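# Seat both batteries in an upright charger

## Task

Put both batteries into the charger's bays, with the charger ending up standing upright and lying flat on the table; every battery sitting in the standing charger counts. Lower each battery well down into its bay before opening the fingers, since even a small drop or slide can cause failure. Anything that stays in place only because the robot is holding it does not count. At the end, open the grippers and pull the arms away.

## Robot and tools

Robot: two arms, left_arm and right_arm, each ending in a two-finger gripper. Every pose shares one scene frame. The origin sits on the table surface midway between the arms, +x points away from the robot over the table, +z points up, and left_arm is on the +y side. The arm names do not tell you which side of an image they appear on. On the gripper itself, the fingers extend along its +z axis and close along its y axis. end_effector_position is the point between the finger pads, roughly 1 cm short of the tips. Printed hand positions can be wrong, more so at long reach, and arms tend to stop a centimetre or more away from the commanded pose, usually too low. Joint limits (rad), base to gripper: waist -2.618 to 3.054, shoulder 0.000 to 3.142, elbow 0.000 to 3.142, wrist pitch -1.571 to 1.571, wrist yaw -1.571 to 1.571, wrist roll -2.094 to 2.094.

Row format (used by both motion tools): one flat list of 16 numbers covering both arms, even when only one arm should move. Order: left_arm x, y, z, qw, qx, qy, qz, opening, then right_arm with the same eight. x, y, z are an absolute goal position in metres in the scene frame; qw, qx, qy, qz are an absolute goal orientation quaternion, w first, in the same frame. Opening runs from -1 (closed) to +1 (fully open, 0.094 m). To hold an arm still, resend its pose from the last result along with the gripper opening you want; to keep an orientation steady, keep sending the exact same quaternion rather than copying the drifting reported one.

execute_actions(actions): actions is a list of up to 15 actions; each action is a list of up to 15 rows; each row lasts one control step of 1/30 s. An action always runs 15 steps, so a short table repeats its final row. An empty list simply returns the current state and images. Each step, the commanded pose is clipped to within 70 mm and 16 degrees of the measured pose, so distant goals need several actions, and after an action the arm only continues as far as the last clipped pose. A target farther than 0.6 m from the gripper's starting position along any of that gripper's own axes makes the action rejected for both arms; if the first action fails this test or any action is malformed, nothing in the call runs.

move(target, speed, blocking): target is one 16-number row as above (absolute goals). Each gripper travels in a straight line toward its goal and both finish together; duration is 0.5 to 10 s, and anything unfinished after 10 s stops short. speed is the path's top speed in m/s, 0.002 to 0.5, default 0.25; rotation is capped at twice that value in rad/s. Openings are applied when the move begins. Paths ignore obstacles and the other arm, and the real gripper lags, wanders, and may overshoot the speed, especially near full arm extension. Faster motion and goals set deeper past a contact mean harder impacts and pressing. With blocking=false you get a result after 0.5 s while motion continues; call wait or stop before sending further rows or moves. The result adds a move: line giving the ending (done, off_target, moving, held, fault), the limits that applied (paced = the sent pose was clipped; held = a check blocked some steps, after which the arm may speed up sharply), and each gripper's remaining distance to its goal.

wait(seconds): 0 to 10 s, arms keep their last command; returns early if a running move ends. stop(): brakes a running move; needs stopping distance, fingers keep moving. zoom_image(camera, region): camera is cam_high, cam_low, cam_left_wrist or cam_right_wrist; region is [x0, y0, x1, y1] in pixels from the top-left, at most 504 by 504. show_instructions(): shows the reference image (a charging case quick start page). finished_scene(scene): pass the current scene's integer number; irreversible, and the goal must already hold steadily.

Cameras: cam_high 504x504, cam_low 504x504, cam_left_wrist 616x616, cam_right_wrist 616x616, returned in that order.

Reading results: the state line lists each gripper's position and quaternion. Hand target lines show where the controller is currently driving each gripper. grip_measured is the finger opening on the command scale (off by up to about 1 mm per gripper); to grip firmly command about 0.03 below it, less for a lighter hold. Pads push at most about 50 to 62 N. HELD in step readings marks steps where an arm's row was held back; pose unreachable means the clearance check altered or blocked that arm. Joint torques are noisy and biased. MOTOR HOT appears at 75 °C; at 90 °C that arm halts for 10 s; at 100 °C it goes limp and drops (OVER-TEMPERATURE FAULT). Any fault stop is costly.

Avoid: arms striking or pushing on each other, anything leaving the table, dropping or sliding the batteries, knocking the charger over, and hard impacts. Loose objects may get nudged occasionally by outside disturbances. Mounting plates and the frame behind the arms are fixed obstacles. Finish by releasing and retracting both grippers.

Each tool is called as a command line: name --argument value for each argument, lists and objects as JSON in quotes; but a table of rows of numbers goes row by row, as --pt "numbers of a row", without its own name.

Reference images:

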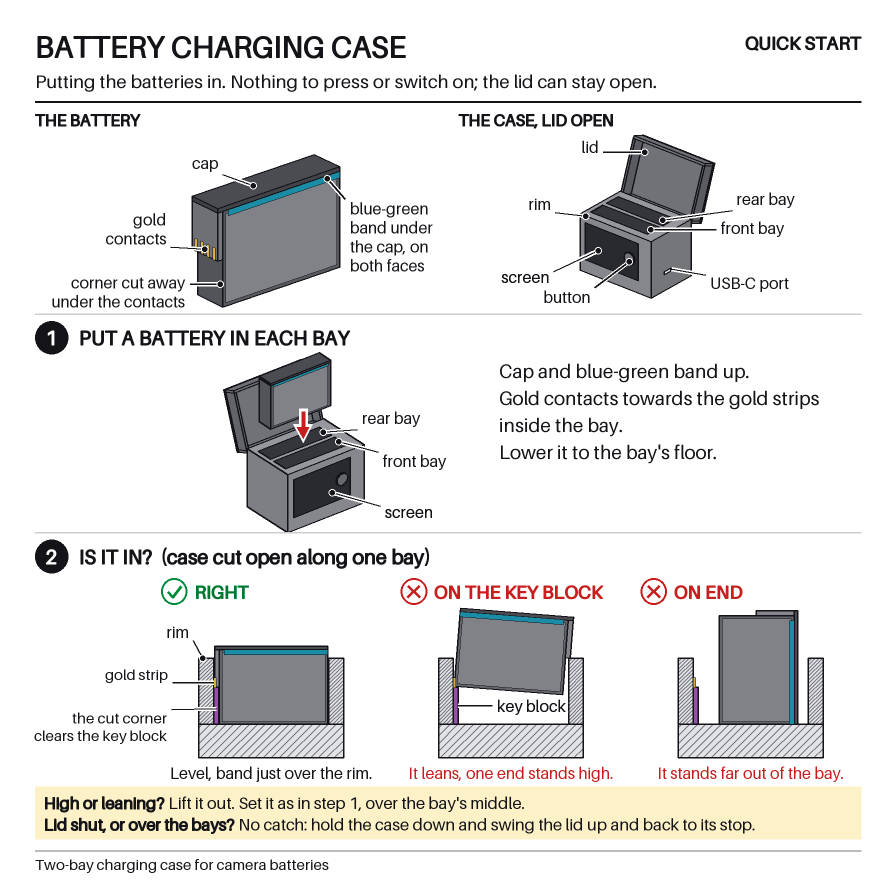

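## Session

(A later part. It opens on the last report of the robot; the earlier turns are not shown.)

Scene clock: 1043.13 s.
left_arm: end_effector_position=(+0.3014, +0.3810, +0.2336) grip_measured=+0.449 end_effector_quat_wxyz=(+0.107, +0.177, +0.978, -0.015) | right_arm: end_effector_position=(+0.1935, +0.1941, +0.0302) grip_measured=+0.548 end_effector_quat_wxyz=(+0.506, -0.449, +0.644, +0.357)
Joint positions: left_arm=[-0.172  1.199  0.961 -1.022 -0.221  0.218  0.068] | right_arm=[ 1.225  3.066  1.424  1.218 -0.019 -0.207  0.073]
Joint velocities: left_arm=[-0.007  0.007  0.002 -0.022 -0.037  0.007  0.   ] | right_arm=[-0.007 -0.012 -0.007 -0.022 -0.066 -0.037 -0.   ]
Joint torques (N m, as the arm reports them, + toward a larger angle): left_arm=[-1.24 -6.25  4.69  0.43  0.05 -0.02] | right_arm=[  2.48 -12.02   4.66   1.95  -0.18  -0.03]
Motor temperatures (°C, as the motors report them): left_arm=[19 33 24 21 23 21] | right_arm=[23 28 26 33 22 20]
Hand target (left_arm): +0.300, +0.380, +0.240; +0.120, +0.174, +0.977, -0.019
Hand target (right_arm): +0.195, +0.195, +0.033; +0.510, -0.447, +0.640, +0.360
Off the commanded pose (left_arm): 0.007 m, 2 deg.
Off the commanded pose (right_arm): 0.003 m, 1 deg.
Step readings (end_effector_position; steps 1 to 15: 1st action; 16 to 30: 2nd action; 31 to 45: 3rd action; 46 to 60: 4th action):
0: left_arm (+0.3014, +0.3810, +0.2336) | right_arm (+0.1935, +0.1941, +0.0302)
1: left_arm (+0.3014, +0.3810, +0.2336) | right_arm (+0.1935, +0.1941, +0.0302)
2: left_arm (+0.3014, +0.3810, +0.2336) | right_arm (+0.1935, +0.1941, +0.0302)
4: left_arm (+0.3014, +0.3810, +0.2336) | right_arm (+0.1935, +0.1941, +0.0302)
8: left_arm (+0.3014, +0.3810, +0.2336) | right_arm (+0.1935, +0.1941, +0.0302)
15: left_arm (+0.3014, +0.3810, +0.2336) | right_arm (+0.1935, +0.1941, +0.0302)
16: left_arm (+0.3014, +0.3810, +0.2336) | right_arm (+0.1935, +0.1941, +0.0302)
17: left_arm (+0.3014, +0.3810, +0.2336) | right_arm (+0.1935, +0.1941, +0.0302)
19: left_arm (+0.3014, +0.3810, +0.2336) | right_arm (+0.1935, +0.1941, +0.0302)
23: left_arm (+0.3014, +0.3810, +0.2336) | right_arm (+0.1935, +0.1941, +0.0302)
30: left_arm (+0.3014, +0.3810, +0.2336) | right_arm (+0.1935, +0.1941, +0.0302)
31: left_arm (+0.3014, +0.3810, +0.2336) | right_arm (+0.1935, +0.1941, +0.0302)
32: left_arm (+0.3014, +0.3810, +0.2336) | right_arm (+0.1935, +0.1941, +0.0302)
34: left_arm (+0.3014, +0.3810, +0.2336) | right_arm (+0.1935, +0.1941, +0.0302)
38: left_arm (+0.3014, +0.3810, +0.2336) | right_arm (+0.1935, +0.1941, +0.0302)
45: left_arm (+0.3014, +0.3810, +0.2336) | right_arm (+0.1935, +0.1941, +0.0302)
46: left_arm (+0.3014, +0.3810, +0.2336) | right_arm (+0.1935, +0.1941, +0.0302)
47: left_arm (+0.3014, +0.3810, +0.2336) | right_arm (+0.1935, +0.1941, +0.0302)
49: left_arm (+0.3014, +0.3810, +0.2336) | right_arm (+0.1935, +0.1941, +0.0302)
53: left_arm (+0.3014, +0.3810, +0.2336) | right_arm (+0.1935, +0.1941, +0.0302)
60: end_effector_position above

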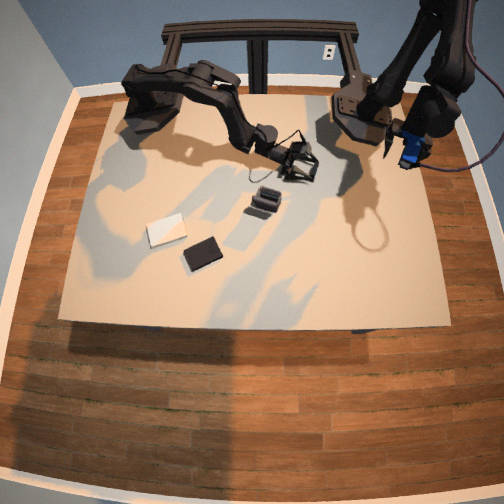

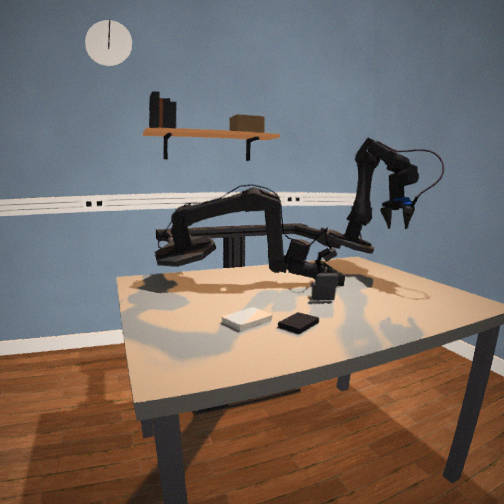

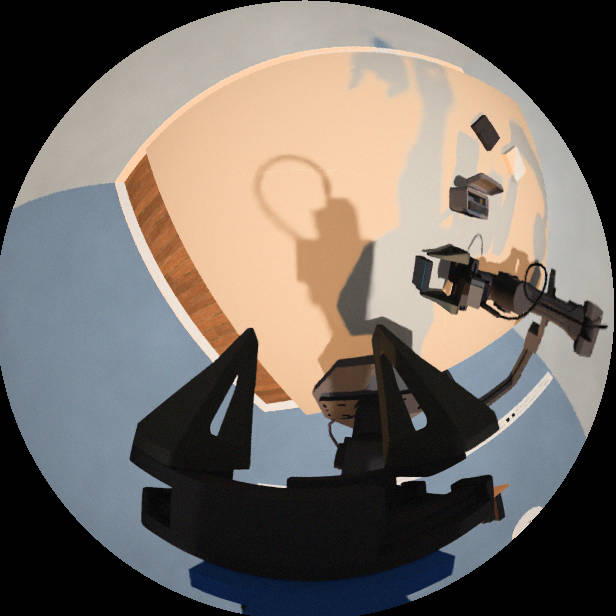

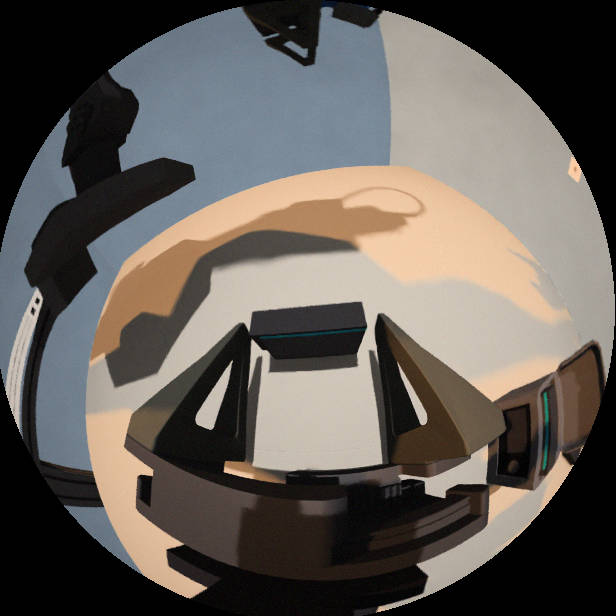

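execute_actions --actions '[[[0.30,0.38,0.24,0.12,0.1735,0.977,-0.019,0.45,0.185,0.165,0.045,0.51,-0.447,0.64,0.36,0.55]],[[0.30,0.38,0.24,0.12,0.1735,0.977,-0.019,0.45,0.172,0.13,0.07,0.47,-0.46,0.67,0.33,0.55]],[[0.30,0.38,0.24,0.12,0.1735,0.977,-0.019,0.45,0.16,0.08,0.13,0.40,-0.49,0.72,0.28,0.55]]]'

move --target '[0.26,0.27,0.16,0.12,0.1735,0.977,-0.019,0.45,0.25,-0.17,0.12,0.218,-0.519,0.815,0.139,0.55]' --speed 0.3

Scene clock: 1048.77 s.
left_arm: end_effector_position=(+0.3014, +0.3810, +0.2336) grip_measured=+0.449 end_effector_quat_wxyz=(+0.107, +0.177, +0.978, -0.015) | right_arm: end_effector_position=(+0.1674, +0.0813, +0.1375) grip_measured=+0.548 end_effector_quat_wxyz=(+0.418, -0.483, +0.714, +0.288)
Joint positions: left_arm=[-0.172  1.199  0.961 -1.022 -0.221  0.218  0.068] | right_arm=[ 1.27   2.305  0.78   0.839  0.096 -0.161  0.073]
Joint velocities: left_arm=[-0.007 -0.012  0.002  0.051 -0.022 -0.007 -0.   ] | right_arm=[ 0.007 -0.002 -0.022 -0.447  0.11  -0.007 -0.001]
Joint torques (N m, as the arm reports them, + toward a larger angle): left_arm=[-1.38 -6.19  4.61  0.43  0.1  -0.04] | right_arm=[ 3.05 -9.04  5.17  1.85 -0.05  0.04]
Motor temperatures (°C, as the motors report them): left_arm=[19 33 24 21 23 21] | right_arm=[23 29 25 33 22 20]
Hand target (left_arm): +0.300, +0.380, +0.240; +0.120, +0.174, +0.977, -0.019
Hand target (right_arm): +0.160, +0.079, +0.131; +0.401, -0.491, +0.720, +0.281
Off the commanded pose (left_arm): 0.007 m, 2 deg.
Off the commanded pose (right_arm): 0.011 m, 2 deg.
Step readings (end_effector_position; steps 1 to 15: 1st action; 16 to 30: 2nd action; 31 to 45: 3rd action):
0: left_arm (+0.3014, +0.3810, +0.2336) | right_arm (+0.1935, +0.1941, +0.0302)
1: left_arm (+0.3014, +0.3810, +0.2336) | right_arm (+0.1917, +0.1904, +0.0293)
2: left_arm (+0.3014, +0.3810, +0.2336) | right_arm (+0.1884, +0.1832, +0.0289)
4: left_arm (+0.3014, +0.3810, +0.2336) | right_arm (+0.1817, +0.1706, +0.0240)
8: left_arm (+0.3014, +0.3810, +0.2336) | right_arm (+0.1752, +0.1605, +0.0150)
15: left_arm (+0.3014, +0.3810, +0.2336) | right_arm (+0.1765, +0.1612, +0.0192)
16: left_arm (+0.3014, +0.3810, +0.2336) | right_arm (+0.1753, +0.1563, +0.0199)
17: left_arm (+0.3014, +0.3810, +0.2336) | right_arm (+0.1716, +0.1445, +0.0205)
19: left_arm (+0.3014, +0.3810, +0.2336) | right_arm (+0.1698, +0.1300, +0.0318)
23: left_arm (+0.3014, +0.3810, +0.2336) | right_arm (+0.1778, +0.1303, +0.0605)
30: left_arm (+0.3014, +0.3810, +0.2336) | right_arm (+0.1792, +0.1293, +0.0639)
31: left_arm (+0.3014, +0.3810, +0.2336) | right_arm (+0.1769, +0.1229, +0.0630)
32: left_arm (+0.3014, +0.3810, +0.2336) | right_arm (+0.1707, +0.1082, +0.0629)
34: left_arm (+0.3014, +0.3810, +0.2336) | right_arm (+0.1634, +0.0873, +0.0799)
38: left_arm (+0.3014, +0.3810, +0.2336) | right_arm (+0.1688, +0.0874, +0.1377)
45: end_effector_position above

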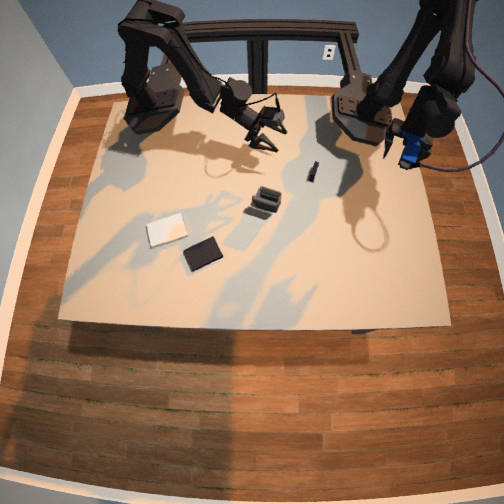

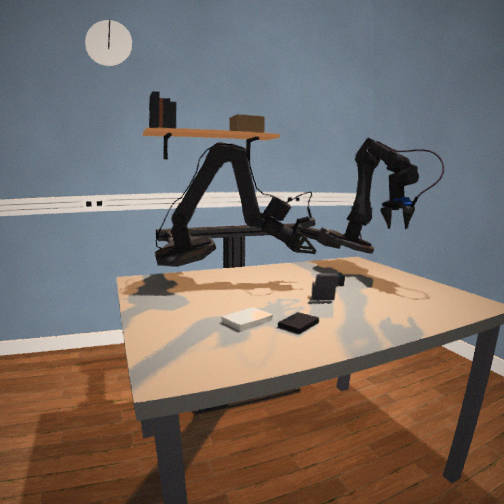

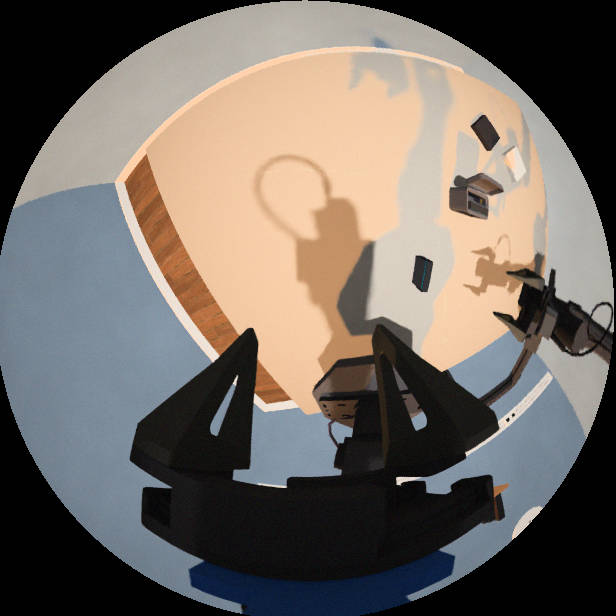

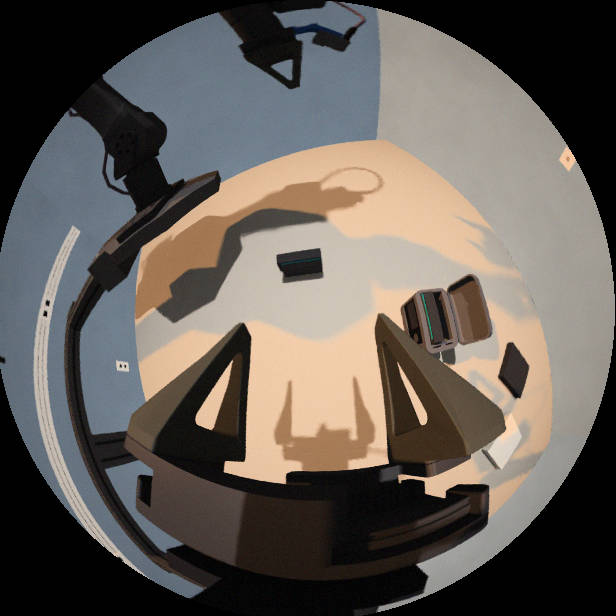

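Scene clock: 1050.53 s.
left_arm: end_effector_position=(+0.2589, +0.2709, +0.1618) grip_measured=+0.449 end_effector_quat_wxyz=(+0.116, +0.170, +0.978, -0.023) | right_arm: end_effector_position=(+0.2349, -0.1761, +0.1089) grip_measured=+0.548 end_effector_quat_wxyz=(+0.192, -0.517, +0.822, +0.142)
Joint positions: left_arm=[-0.638  1.353  0.663 -0.677 -0.331 -0.258  0.068] | right_arm=[ 0.631  1.694  0.607 -0.139 -0.037 -0.619  0.073]
Joint velocities: left_arm=[ 0.007 -0.012  0.012  0.022 -0.066 -0.051 -0.   ] | right_arm=[-0.007 -0.002  0.002  0.007 -0.066 -0.022  0.   ]
Joint torques (N m, as the arm reports them, + toward a larger angle): left_arm=[-2.27 -2.48  4.04  0.63 -0.08 -0.06] | right_arm=[ 1.91 -7.06  8.54  0.81 -0.34 -0.15]
Motor temperatures (°C, as the motors report them): left_arm=[19 32 24 21 23 21] | right_arm=[23 28 25 33 22 20]
Hand target (left_arm): +0.258, +0.268, +0.160; +0.120, +0.174, +0.977, -0.020
Hand target (right_arm): +0.247, -0.169, +0.123; +0.215, -0.518, +0.815, +0.148
Off the commanded pose (left_arm): 0.002 m, 1 deg.
Off the commanded pose (right_arm): 0.020 m, 3 deg.
move: off_target (right_arm)

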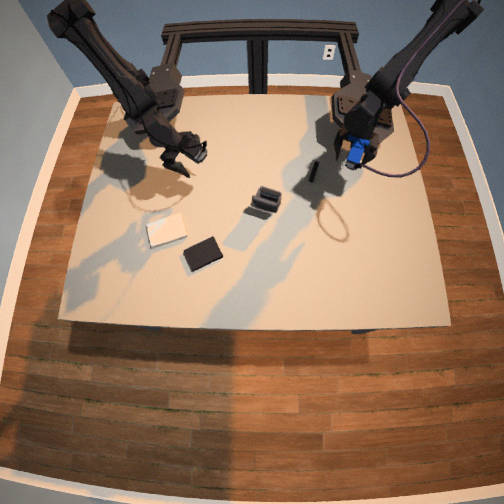

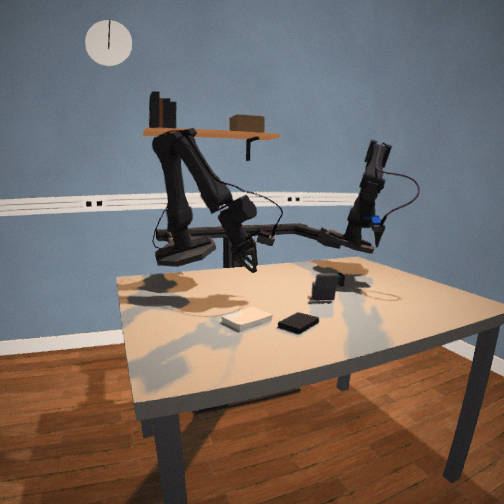

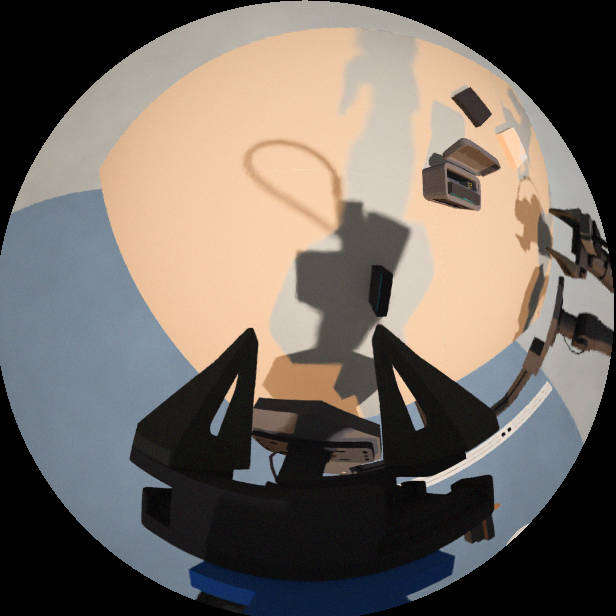

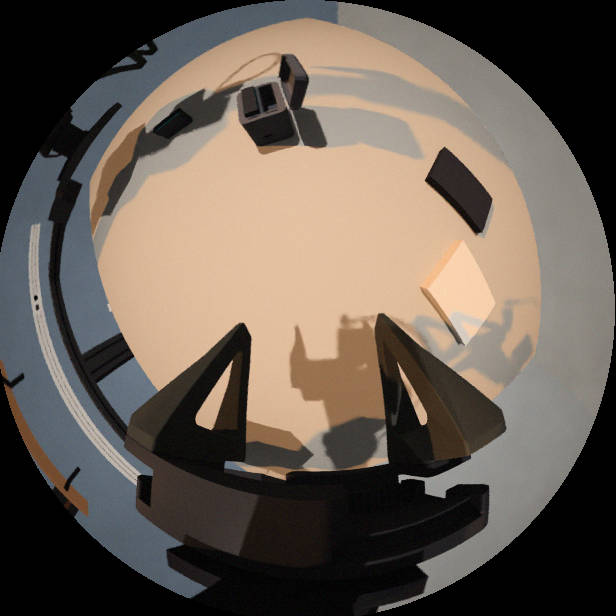

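move --target '[0.197,0.20,0.13,0.075,0.812,0.569,-0.107,0.45,0.25,-0.17,0.12,0.218,-0.519,0.815,0.139,0.55]' --speed 0.3

execute_actions --actions '[[[0.197,0.20,0.10,0.075,0.812,0.569,-0.107,0.45,0.25,-0.17,0.12,0.218,-0.519,0.815,0.139,0.55]],[[0.197,0.20,0.08,0.075,0.812,0.569,-0.107,0.45,0.25,-0.17,0.12,0.218,-0.519,0.815,0.139,0.55]]]'

Scene clock: 1059.20 s.
left_arm: end_effector_position=(+0.1914, +0.2115, +0.1225) grip_measured=+0.449 end_effector_quat_wxyz=(+0.058, +0.807, +0.579, -0.101) | right_arm: end_effector_position=(+0.2350, -0.1769, +0.1085) grip_measured=+0.548 end_effector_quat_wxyz=(+0.192, -0.520, +0.821, +0.140)
Joint positions: left_arm=[-0.75   1.584  0.645 -0.615 -0.043  1.121  0.068] | right_arm=[ 0.631  1.694  0.607 -0.14  -0.033 -0.626  0.073]
Joint velocities: left_arm=[-0.017  0.002  0.007 -0.037 -0.007 -0.051 -0.001] | right_arm=[-0.002  0.007 -0.002  0.007  0.022 -0.037 -0.   ]
Joint torques (N m, as the arm reports them, + toward a larger angle): left_arm=[-2.44 -3.51  5.68  0.29  0.23  0.07] | right_arm=[ 1.98 -5.92  8.11  1.01 -0.18 -0.11]
Motor temperatures (°C, as the motors report them): left_arm=[19 32 24 21 23 21] | right_arm=[23 27 26 31 22 20]
Hand target (left_arm): +0.196, +0.200, +0.129; +0.072, +0.812, +0.569, -0.107
Hand target (right_arm): +0.250, -0.170, +0.120; +0.218, -0.519, +0.815, +0.139
Off the commanded pose (left_arm): 0.015 m, 2 deg.
Off the commanded pose (right_arm): 0.020 m, 3 deg.
move: off_target (left_arm, right_arm)

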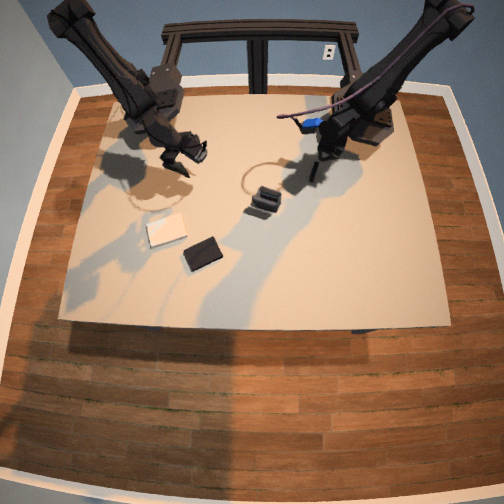

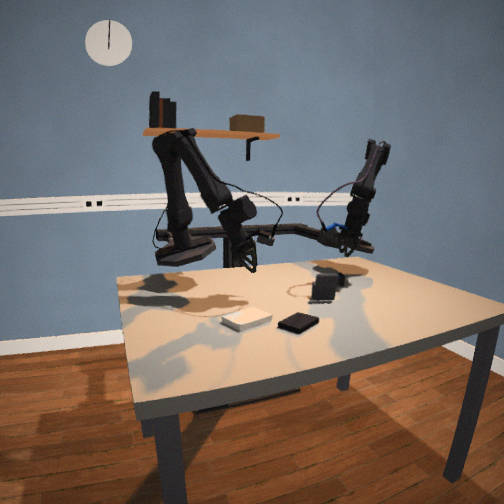

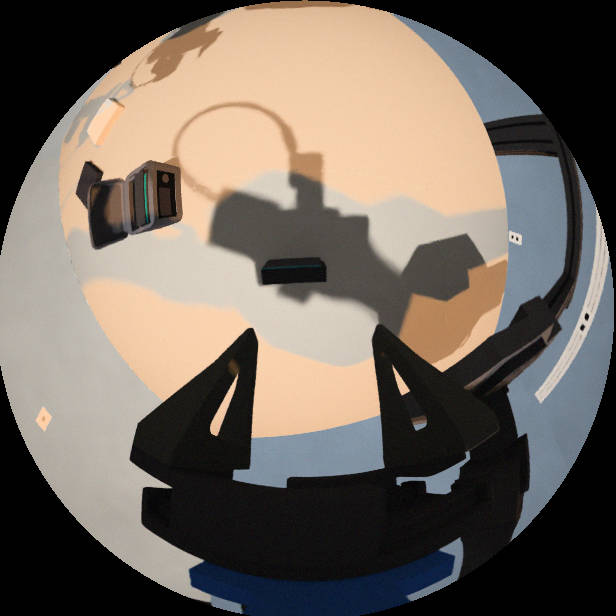

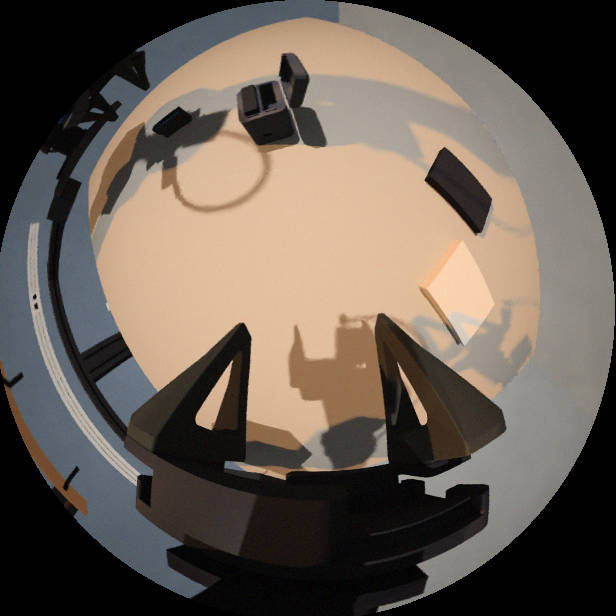

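Scene clock: 1060.20 s.
left_arm: end_effector_position=(+0.1987, +0.2012, +0.0817) grip_measured=+0.449 end_effector_quat_wxyz=(+0.072, +0.812, +0.570, -0.100) | right_arm: end_effector_position=(+0.2350, -0.1769, +0.1085) grip_measured=+0.548 end_effector_quat_wxyz=(+0.192, -0.520, +0.821, +0.139)
Joint positions: left_arm=[-0.709  1.745  0.595 -0.378 -0.037  1.186  0.068] | right_arm=[ 0.631  1.694  0.607 -0.14  -0.033 -0.626  0.073]
Joint velocities: left_arm=[-0.017  0.002 -0.002  0.051 -0.007 -0.007 -0.001] | right_arm=[ 0.012 -0.002 -0.017  0.11  -0.022  0.037  0.001]
Joint torques (N m, as the arm reports them, + toward a larger angle): left_arm=[-1.05 -4.66  2.45  0.4   0.22  0.1 ] | right_arm=[ 1.98 -6.06  8.04  1.03 -0.15 -0.09]
Motor temperatures (°C, as the motors report them): left_arm=[19 32 24 21 23 21] | right_arm=[23 27 26 31 22 20]
Hand target (left_arm): +0.197, +0.200, +0.080; +0.075, +0.812, +0.569, -0.107
Hand target (right_arm): +0.250, -0.170, +0.120; +0.218, -0.519, +0.815, +0.139
Off the commanded pose (left_arm): 0.003 m, 1 deg.
Off the commanded pose (right_arm): 0.020 m, 3 deg.
Step readings (end_effector_position; steps 1 to 15: 1st action; 16 to 30: 2nd action):
0: left_arm (+0.1914, +0.2115, +0.1225) | right_arm (+0.2350, -0.1769, +0.1085)
1: left_arm (+0.1921, +0.2104, +0.1208) | right_arm (+0.2350, -0.1769, +0.1085)
2: left_arm (+0.1938, +0.2085, +0.1172) | right_arm (+0.2350, -0.1769, +0.1085)
4: left_arm (+0.1946, +0.2071, +0.1087) | right_arm (+0.2350, -0.1769, +0.1085)
8: left_arm (+0.1942, +0.2059, +0.1016) | right_arm (+0.2350, -0.1769, +0.1085)
15: left_arm (+0.1989, +0.2013, +0.1022) | right_arm (+0.2350, -0.1769, +0.1085)
16: left_arm (+0.1994, +0.2005, +0.1006) | right_arm (+0.2350, -0.1769, +0.1085)
17: left_arm (+0.2004, +0.2000, +0.0971) | right_arm (+0.2350, -0.1769, +0.1085)
19: left_arm (+0.1988, +0.2021, +0.0886) | right_arm (+0.2350, -0.1769, +0.1085)
23: left_arm (+0.1948, +0.2047, +0.0814) | right_arm (+0.2350, -0.1769, +0.1085)
30: end_effector_position above

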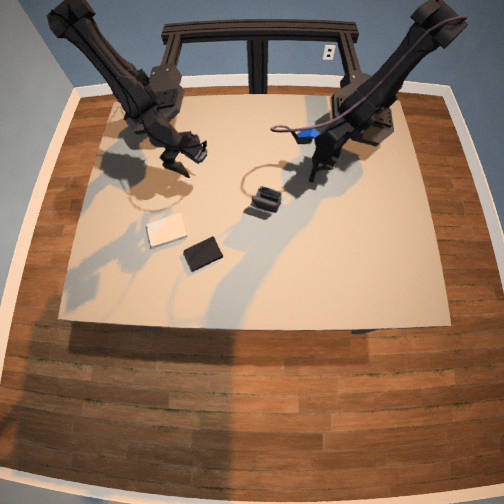

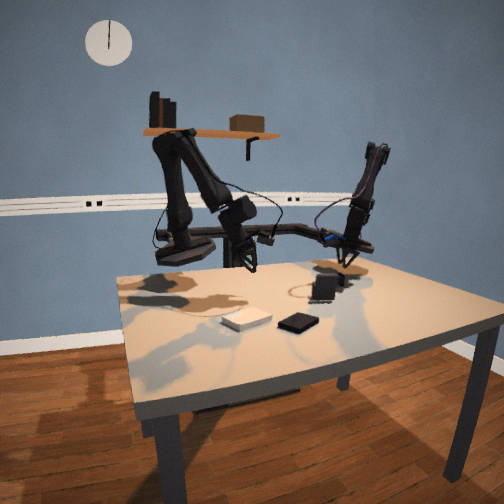

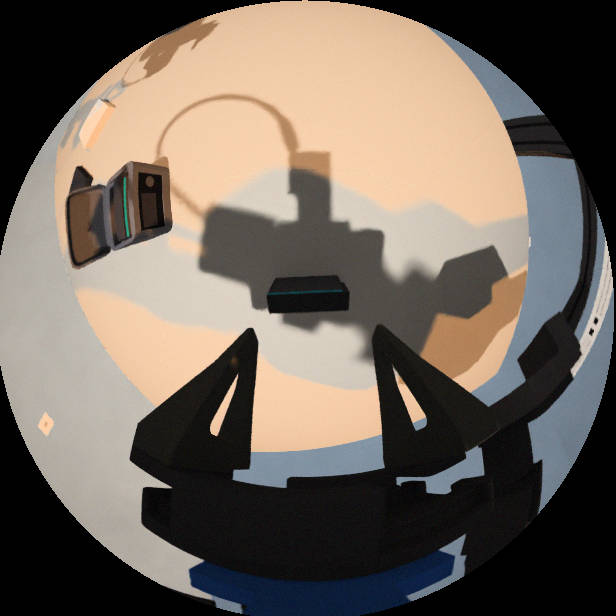

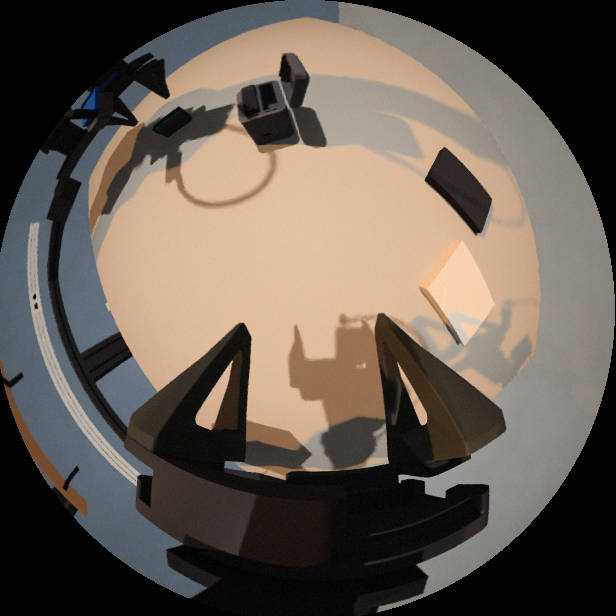

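execute_actions --actions '[[[0.199,0.199,0.064,0.075,0.812,0.569,-0.107,0.62,0.25,-0.17,0.12,0.218,-0.519,0.815,0.139,0.55]],[[0.199,0.199,0.058,0.075,0.812,0.569,-0.107,0.62,0.25,-0.17,0.12,0.218,-0.519,0.815,0.139,0.55]]]'

zoom_image --camera "cam_left_wrist" --region '[200,220,430,420]'

zoom_image --camera "cam_right_wrist" --region '[60,40,260,180]'

Scene clock: 1066.83 s.
left_arm: end_effector_position=(+0.2038, +0.1975, +0.0613) grip_measured=+0.618 end_effector_quat_wxyz=(+0.077, +0.812, +0.570, -0.099) | right_arm: end_effector_position=(+0.2350, -0.1769, +0.1085) grip_measured=+0.548 end_effector_quat_wxyz=(+0.192, -0.520, +0.821, +0.139)
Joint positions: left_arm=[-0.682  1.836  0.584 -0.264 -0.035  1.214  0.076] | right_arm=[ 0.631  1.694  0.607 -0.14  -0.033 -0.626  0.073]
Joint velocities: left_arm=[-0.017 -0.002 -0.002 -0.051 -0.007 -0.007  0.   ] | right_arm=[-0.017  0.007 -0.007  0.095  0.081 -0.037 -0.001]
Joint torques (N m, as the arm reports them, + toward a larger angle): left_arm=[-1.14 -4.81  1.91  0.36  0.24  0.11] | right_arm=[ 1.93 -6.1   8.03  1.   -0.21 -0.12]
Motor temperatures (°C, as the motors report them): left_arm=[19 32 23 21 23 21] | right_arm=[23 27 26 30 22 20]
Hand target (left_arm): +0.199, +0.199, +0.058; +0.075, +0.812, +0.569, -0.107
Hand target (right_arm): +0.250, -0.170, +0.120; +0.218, -0.519, +0.815, +0.139
Off the commanded pose (left_arm): 0.006 m, 1 deg.
Off the commanded pose (right_arm): 0.020 m, 3 deg.
Step readings (end_effector_position; steps 1 to 15: 1st action; 16 to 30: 2nd action):
0: left_arm (+0.1997, +0.2003, +0.0819) | right_arm (+0.2350, -0.1769, +0.1085)
1: left_arm (+0.2002, +0.1999, +0.0806) | right_arm (+0.2350, -0.1769, +0.1085)
2: left_arm (+0.2014, +0.1992, +0.0775) | right_arm (+0.2350, -0.1769, +0.1085)
4: left_arm (+0.2015, +0.2000, +0.0710) | right_arm (+0.2350, -0.1769, +0.1085)
8: left_arm (+0.2021, +0.1994, +0.0672) | right_arm (+0.2350, -0.1769, +0.1085)
15: left_arm (+0.2050, +0.1969, +0.0676) | right_arm (+0.2350, -0.1769, +0.1085)
16: left_arm (+0.2053, +0.1965, +0.0671) | right_arm (+0.2350, -0.1769, +0.1085)
17: left_arm (+0.2056, +0.1964, +0.0660) | right_arm (+0.2350, -0.1769, +0.1085)
19: left_arm (+0.2045, +0.1973, +0.0634) | right_arm (+0.2350, -0.1769, +0.1085)
23: left_arm (+0.2025, +0.1986, +0.0612) | right_arm (+0.2350, -0.1769, +0.1085)
30: end_effector_position above

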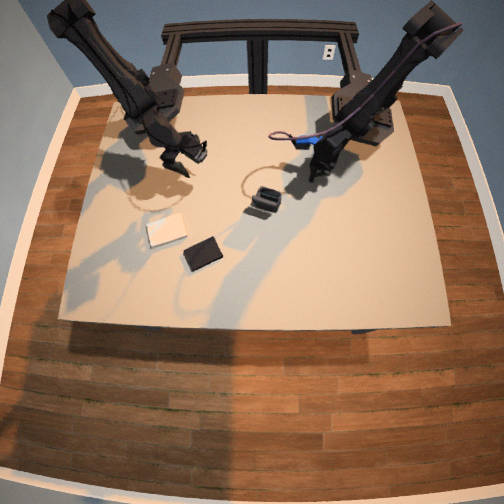

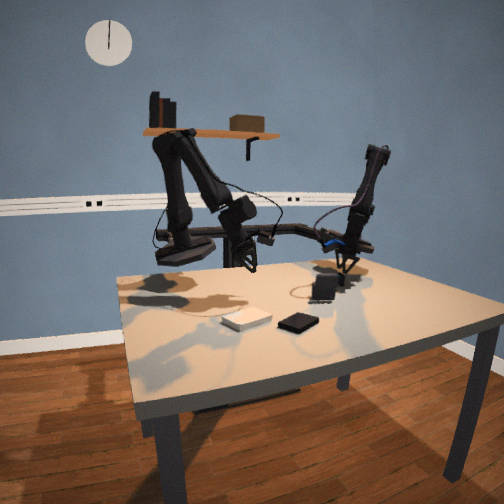

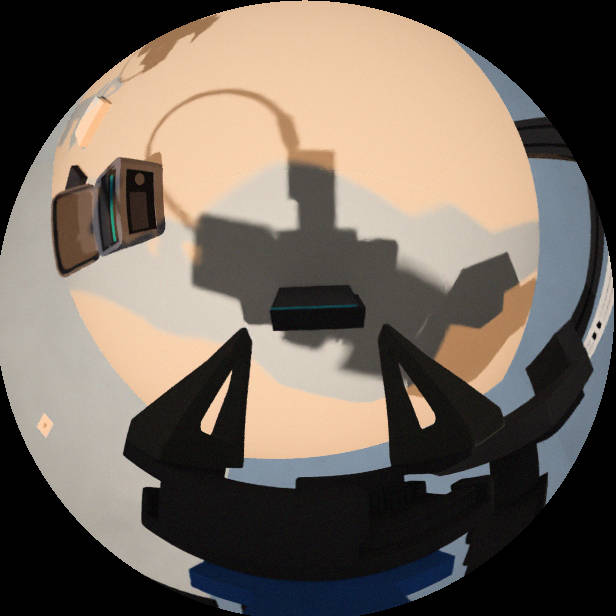

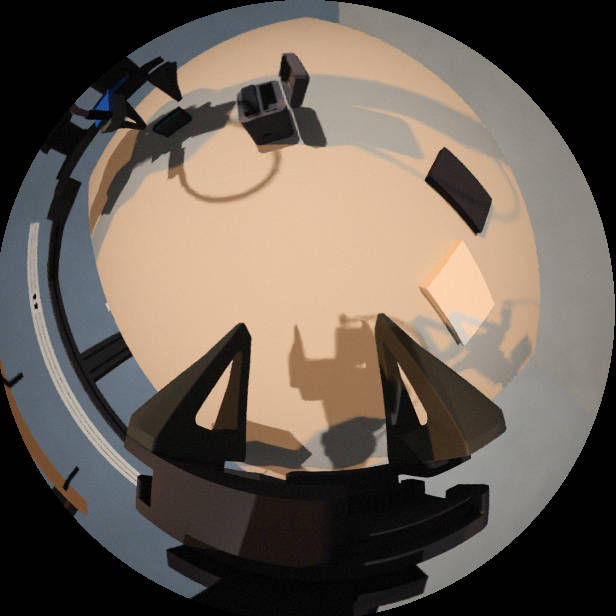

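Region (200, 220, 430, 420) of cam_left_wrist's 616x616 image, scaled by 2.191, with more detail than that image has; it fills the top 438 rows of this view, and the rest is white.

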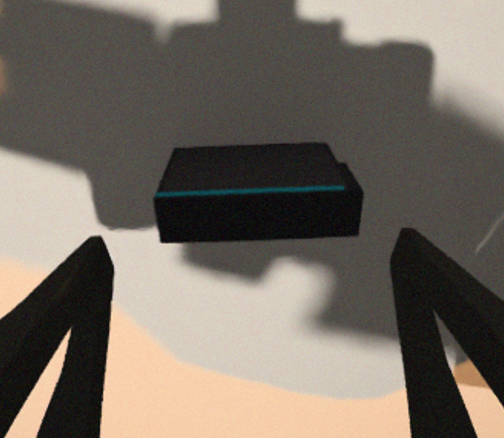

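Region (60, 40, 260, 180) of cam_right_wrist's 616x616 image, scaled by 2.520, with more detail than that image has; it fills the top 353 rows of this view, and the rest is white.

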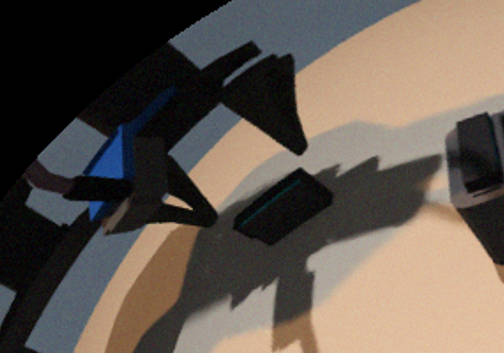

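execute_actions --actions '[[[0.202,0.198,0.051,0.075,0.812,0.569,-0.107,0.62,0.25,-0.17,0.12,0.218,-0.519,0.815,0.139,0.55]]]'

zoom_image --camera "cam_left_wrist" --region '[200,220,430,420]'

zoom_image --camera "cam_right_wrist" --region '[60,40,260,180]'

Scene clock: 1071.07 s.
left_arm: end_effector_position=(+0.2045, +0.1984, +0.0528) grip_measured=+0.618 end_effector_quat_wxyz=(+0.073, +0.812, +0.570, -0.100) | right_arm: end_effector_position=(+0.2350, -0.1769, +0.1085) grip_measured=+0.548 end_effector_quat_wxyz=(+0.192, -0.520, +0.821, +0.139)
Joint positions: left_arm=[-0.667  1.874  0.584 -0.233 -0.035  1.228  0.076] | right_arm=[ 0.631  1.694  0.607 -0.14  -0.033 -0.626  0.073]
Joint velocities: left_arm=[-0.017 -0.002 -0.012  0.051 -0.022 -0.022 -0.   ] | right_arm=[ 0.007 -0.007 -0.002 -0.11  -0.022  0.066  0.001]
Joint torques (N m, as the arm reports them, + toward a larger angle): left_arm=[-1.2  -5.1   2.13  0.38  0.21  0.06] | right_arm=[ 1.99 -6.1   8.07  1.01 -0.19 -0.08]
Motor temperatures (°C, as the motors report them): left_arm=[19 32 23 21 23 21] | right_arm=[23 26 26 30 22 20]
Hand target (left_arm): +0.202, +0.198, +0.051; +0.075, +0.812, +0.569, -0.107
Hand target (right_arm): +0.250, -0.170, +0.120; +0.218, -0.519, +0.815, +0.139
Off the commanded pose (left_arm): 0.003 m, 1 deg.
Off the commanded pose (right_arm): 0.020 m, 3 deg.
Step readings (end_effector_position):
0: left_arm (+0.2040, +0.1973, +0.0614) | right_arm (+0.2350, -0.1769, +0.1085)
1: left_arm (+0.2041, +0.1973, +0.0605) | right_arm (+0.2350, -0.1769, +0.1085)
2: left_arm (+0.2045, +0.1974, +0.0586) | right_arm (+0.2350, -0.1769, +0.1085)
4: left_arm (+0.2036, +0.1989, +0.0546) | right_arm (+0.2350, -0.1769, +0.1085)
8: left_arm (+0.2031, +0.1995, +0.0527) | right_arm (+0.2350, -0.1769, +0.1085)
15: end_effector_position above

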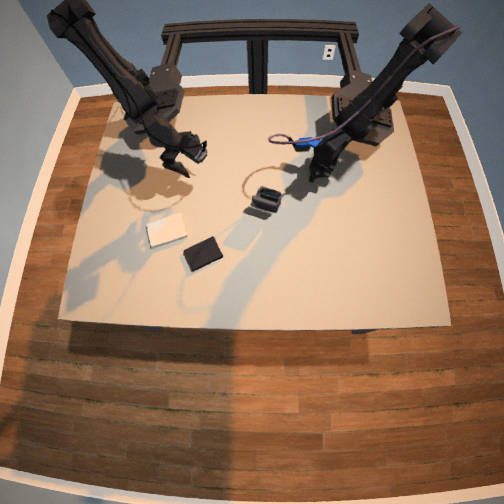

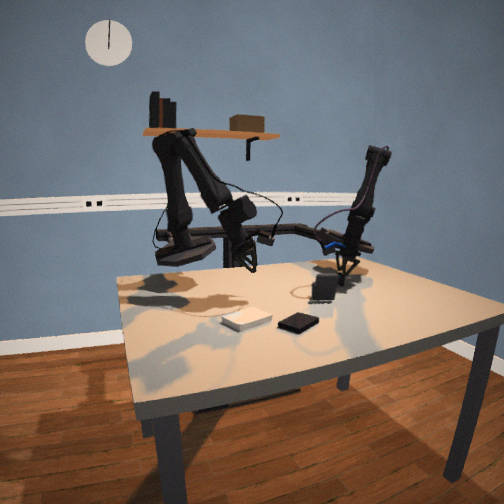

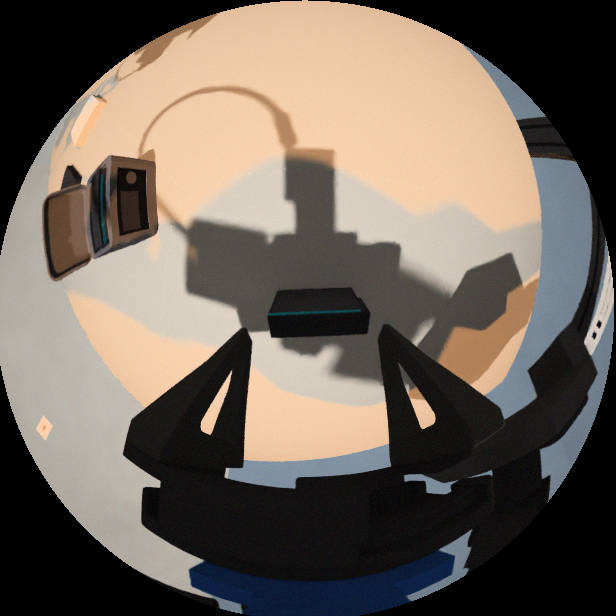

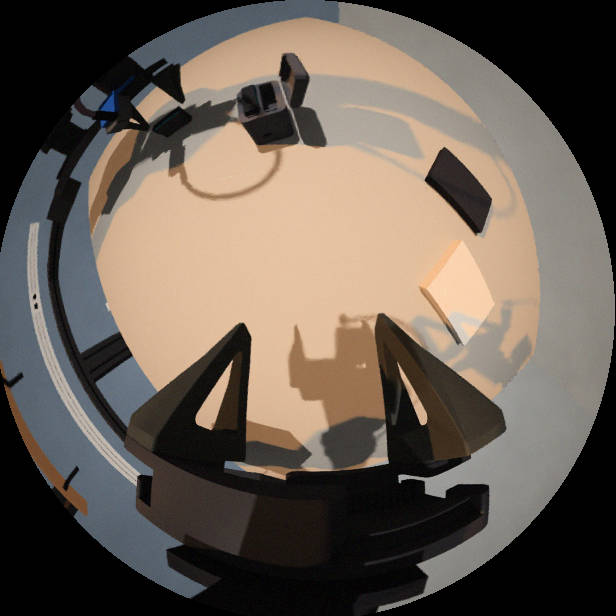

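Region (200, 220, 430, 420) of cam_left_wrist's 616x616 image, scaled by 2.191, with more detail than that image has; it fills the top 438 rows of this view, and the rest is white.

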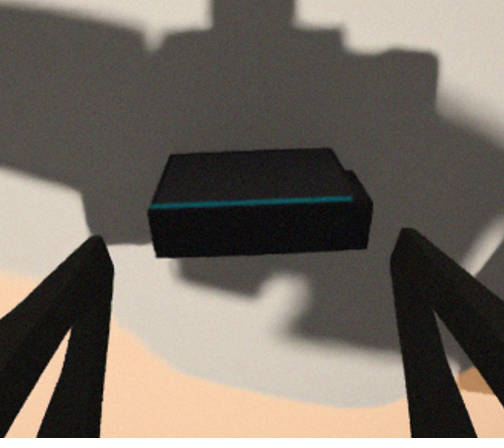

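Region (60, 40, 260, 180) of cam_right_wrist's 616x616 image, scaled by 2.520, with more detail than that image has; it fills the top 353 rows of this view, and the rest is white.

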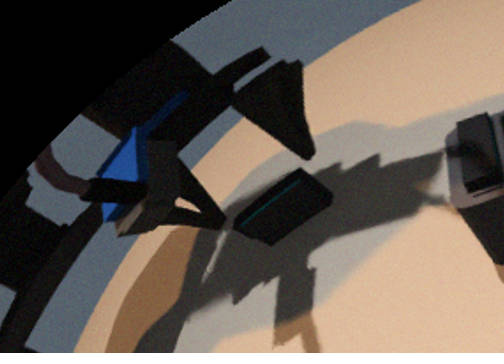

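execute_actions --actions '[[[0.200,0.190,0.056,0.075,0.812,0.569,-0.107,0.62,0.25,-0.17,0.12,0.218,-0.519,0.815,0.139,0.55]],[[0.200,0.191,0.050,0.075,0.812,0.569,-0.107,0.62,0.25,-0.17,0.12,0.218,-0.519,0.815,0.139,0.55]]]'

zoom_image --camera "cam_left_wrist" --region '[200,220,430,420]'

zoom_image --camera "cam_right_wrist" --region '[60,40,260,180]'

Scene clock: 1077.93 s.
left_arm: end_effector_position=(+0.2003, +0.1957, +0.0499) grip_measured=+0.618 end_effector_quat_wxyz=(+0.069, +0.811, +0.573, -0.101) | right_arm: end_effector_position=(+0.2350, -0.1769, +0.1085) grip_measured=+0.548 end_effector_quat_wxyz=(+0.192, -0.520, +0.821, +0.139)
Joint positions: left_arm=[-0.683  1.893  0.584 -0.223 -0.035  1.204  0.076] | right_arm=[ 0.631  1.694  0.607 -0.14  -0.033 -0.626  0.073]
Joint velocities: left_arm=[ 0.007 -0.007 -0.002 -0.007 -0.037 -0.022 -0.   ] | right_arm=[-0.012 -0.002 -0.017 -0.007 -0.037 -0.066 -0.   ]
Joint torques (N m, as the arm reports them, + toward a larger angle): left_arm=[-2.15 -5.07  2.73  0.37  0.19  0.03] | right_arm=[ 1.88 -6.    8.05  1.04 -0.19 -0.09]
Motor temperatures (°C, as the motors report them): left_arm=[19 32 23 21 23 21] | right_arm=[23 26 26 30 22 20]
Hand target (left_arm): +0.200, +0.191, +0.050; +0.075, +0.812, +0.569, -0.107
Hand target (right_arm): +0.250, -0.170, +0.120; +0.218, -0.519, +0.815, +0.139
Off the commanded pose (left_arm): 0.005 m, 1 deg.
Off the commanded pose (right_arm): 0.020 m, 3 deg.
Step readings (end_effector_position; steps 1 to 15: 1st action; 16 to 30: 2nd action):
0: left_arm (+0.2047, +0.1982, +0.0528) | right_arm (+0.2350, -0.1769, +0.1085)
1: left_arm (+0.2045, +0.1979, +0.0529) | right_arm (+0.2350, -0.1769, +0.1085)
2: left_arm (+0.2039, +0.1973, +0.0532) | right_arm (+0.2350, -0.1769, +0.1085)
4: left_arm (+0.2028, +0.1959, +0.0536) | right_arm (+0.2350, -0.1769, +0.1085)
8: left_arm (+0.2024, +0.1954, +0.0538) | right_arm (+0.2350, -0.1769, +0.1085)
15: left_arm (+0.2024, +0.1954, +0.0538) | right_arm (+0.2350, -0.1769, +0.1085)
16: left_arm (+0.2022, +0.1954, +0.0534) | right_arm (+0.2350, -0.1769, +0.1085)
17: left_arm (+0.2020, +0.1953, +0.0526) | right_arm (+0.2350, -0.1769, +0.1085)
19: left_arm (+0.2007, +0.1957, +0.0508) | right_arm (+0.2350, -0.1769, +0.1085)
23: left_arm (+0.2000, +0.1961, +0.0499) | right_arm (+0.2350, -0.1769, +0.1085)
30: end_effector_position above

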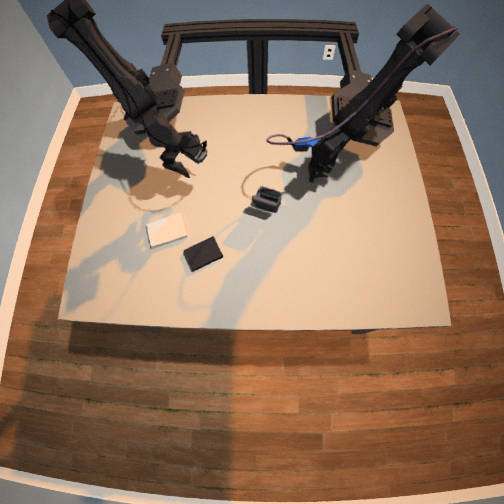

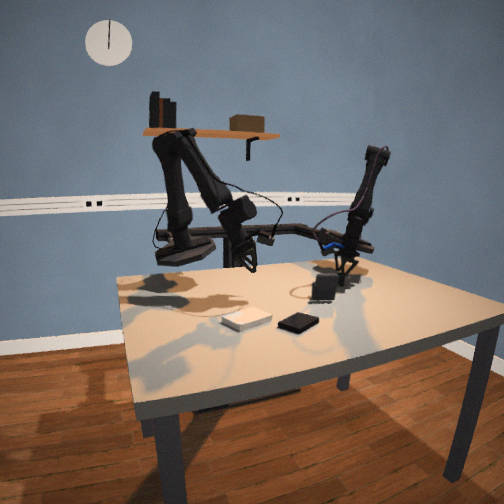

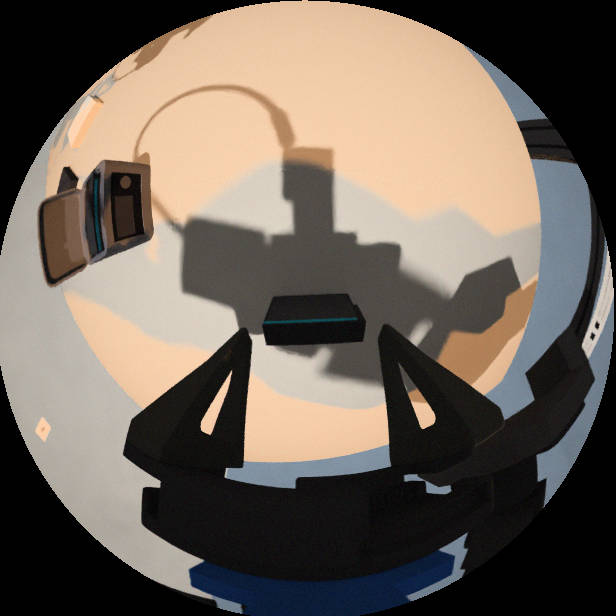

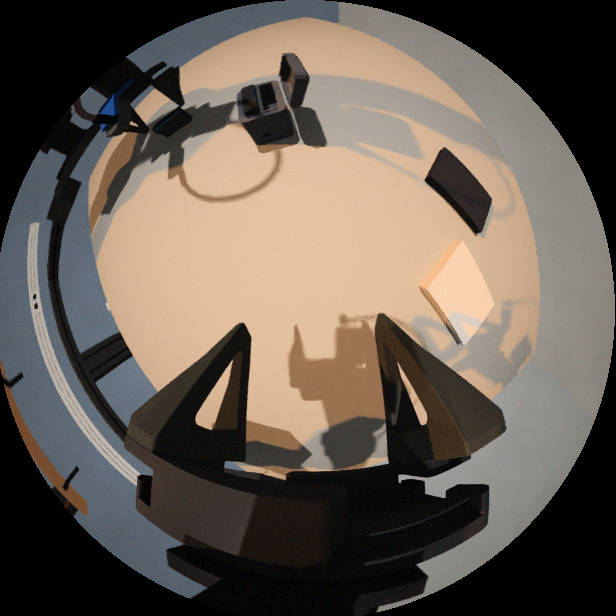

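Region (200, 220, 430, 420) of cam_left_wrist's 616x616 image, scaled by 2.191, with more detail than that image has; it fills the top 438 rows of this view, and the rest is white.

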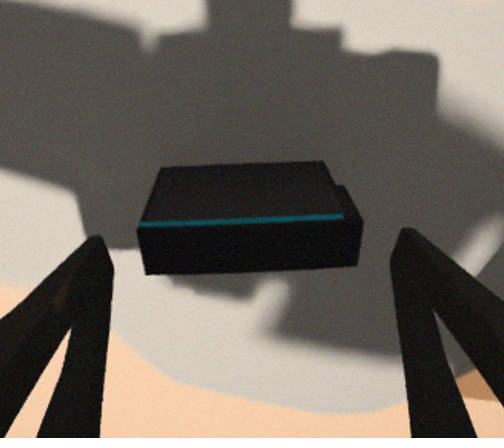

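Region (60, 40, 260, 180) of cam_right_wrist's 616x616 image, scaled by 2.520, with more detail than that image has; it fills the top 353 rows of this view, and the rest is white.

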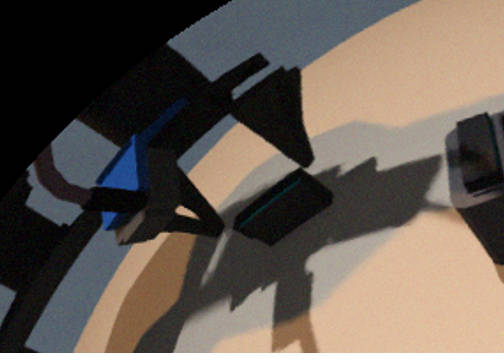

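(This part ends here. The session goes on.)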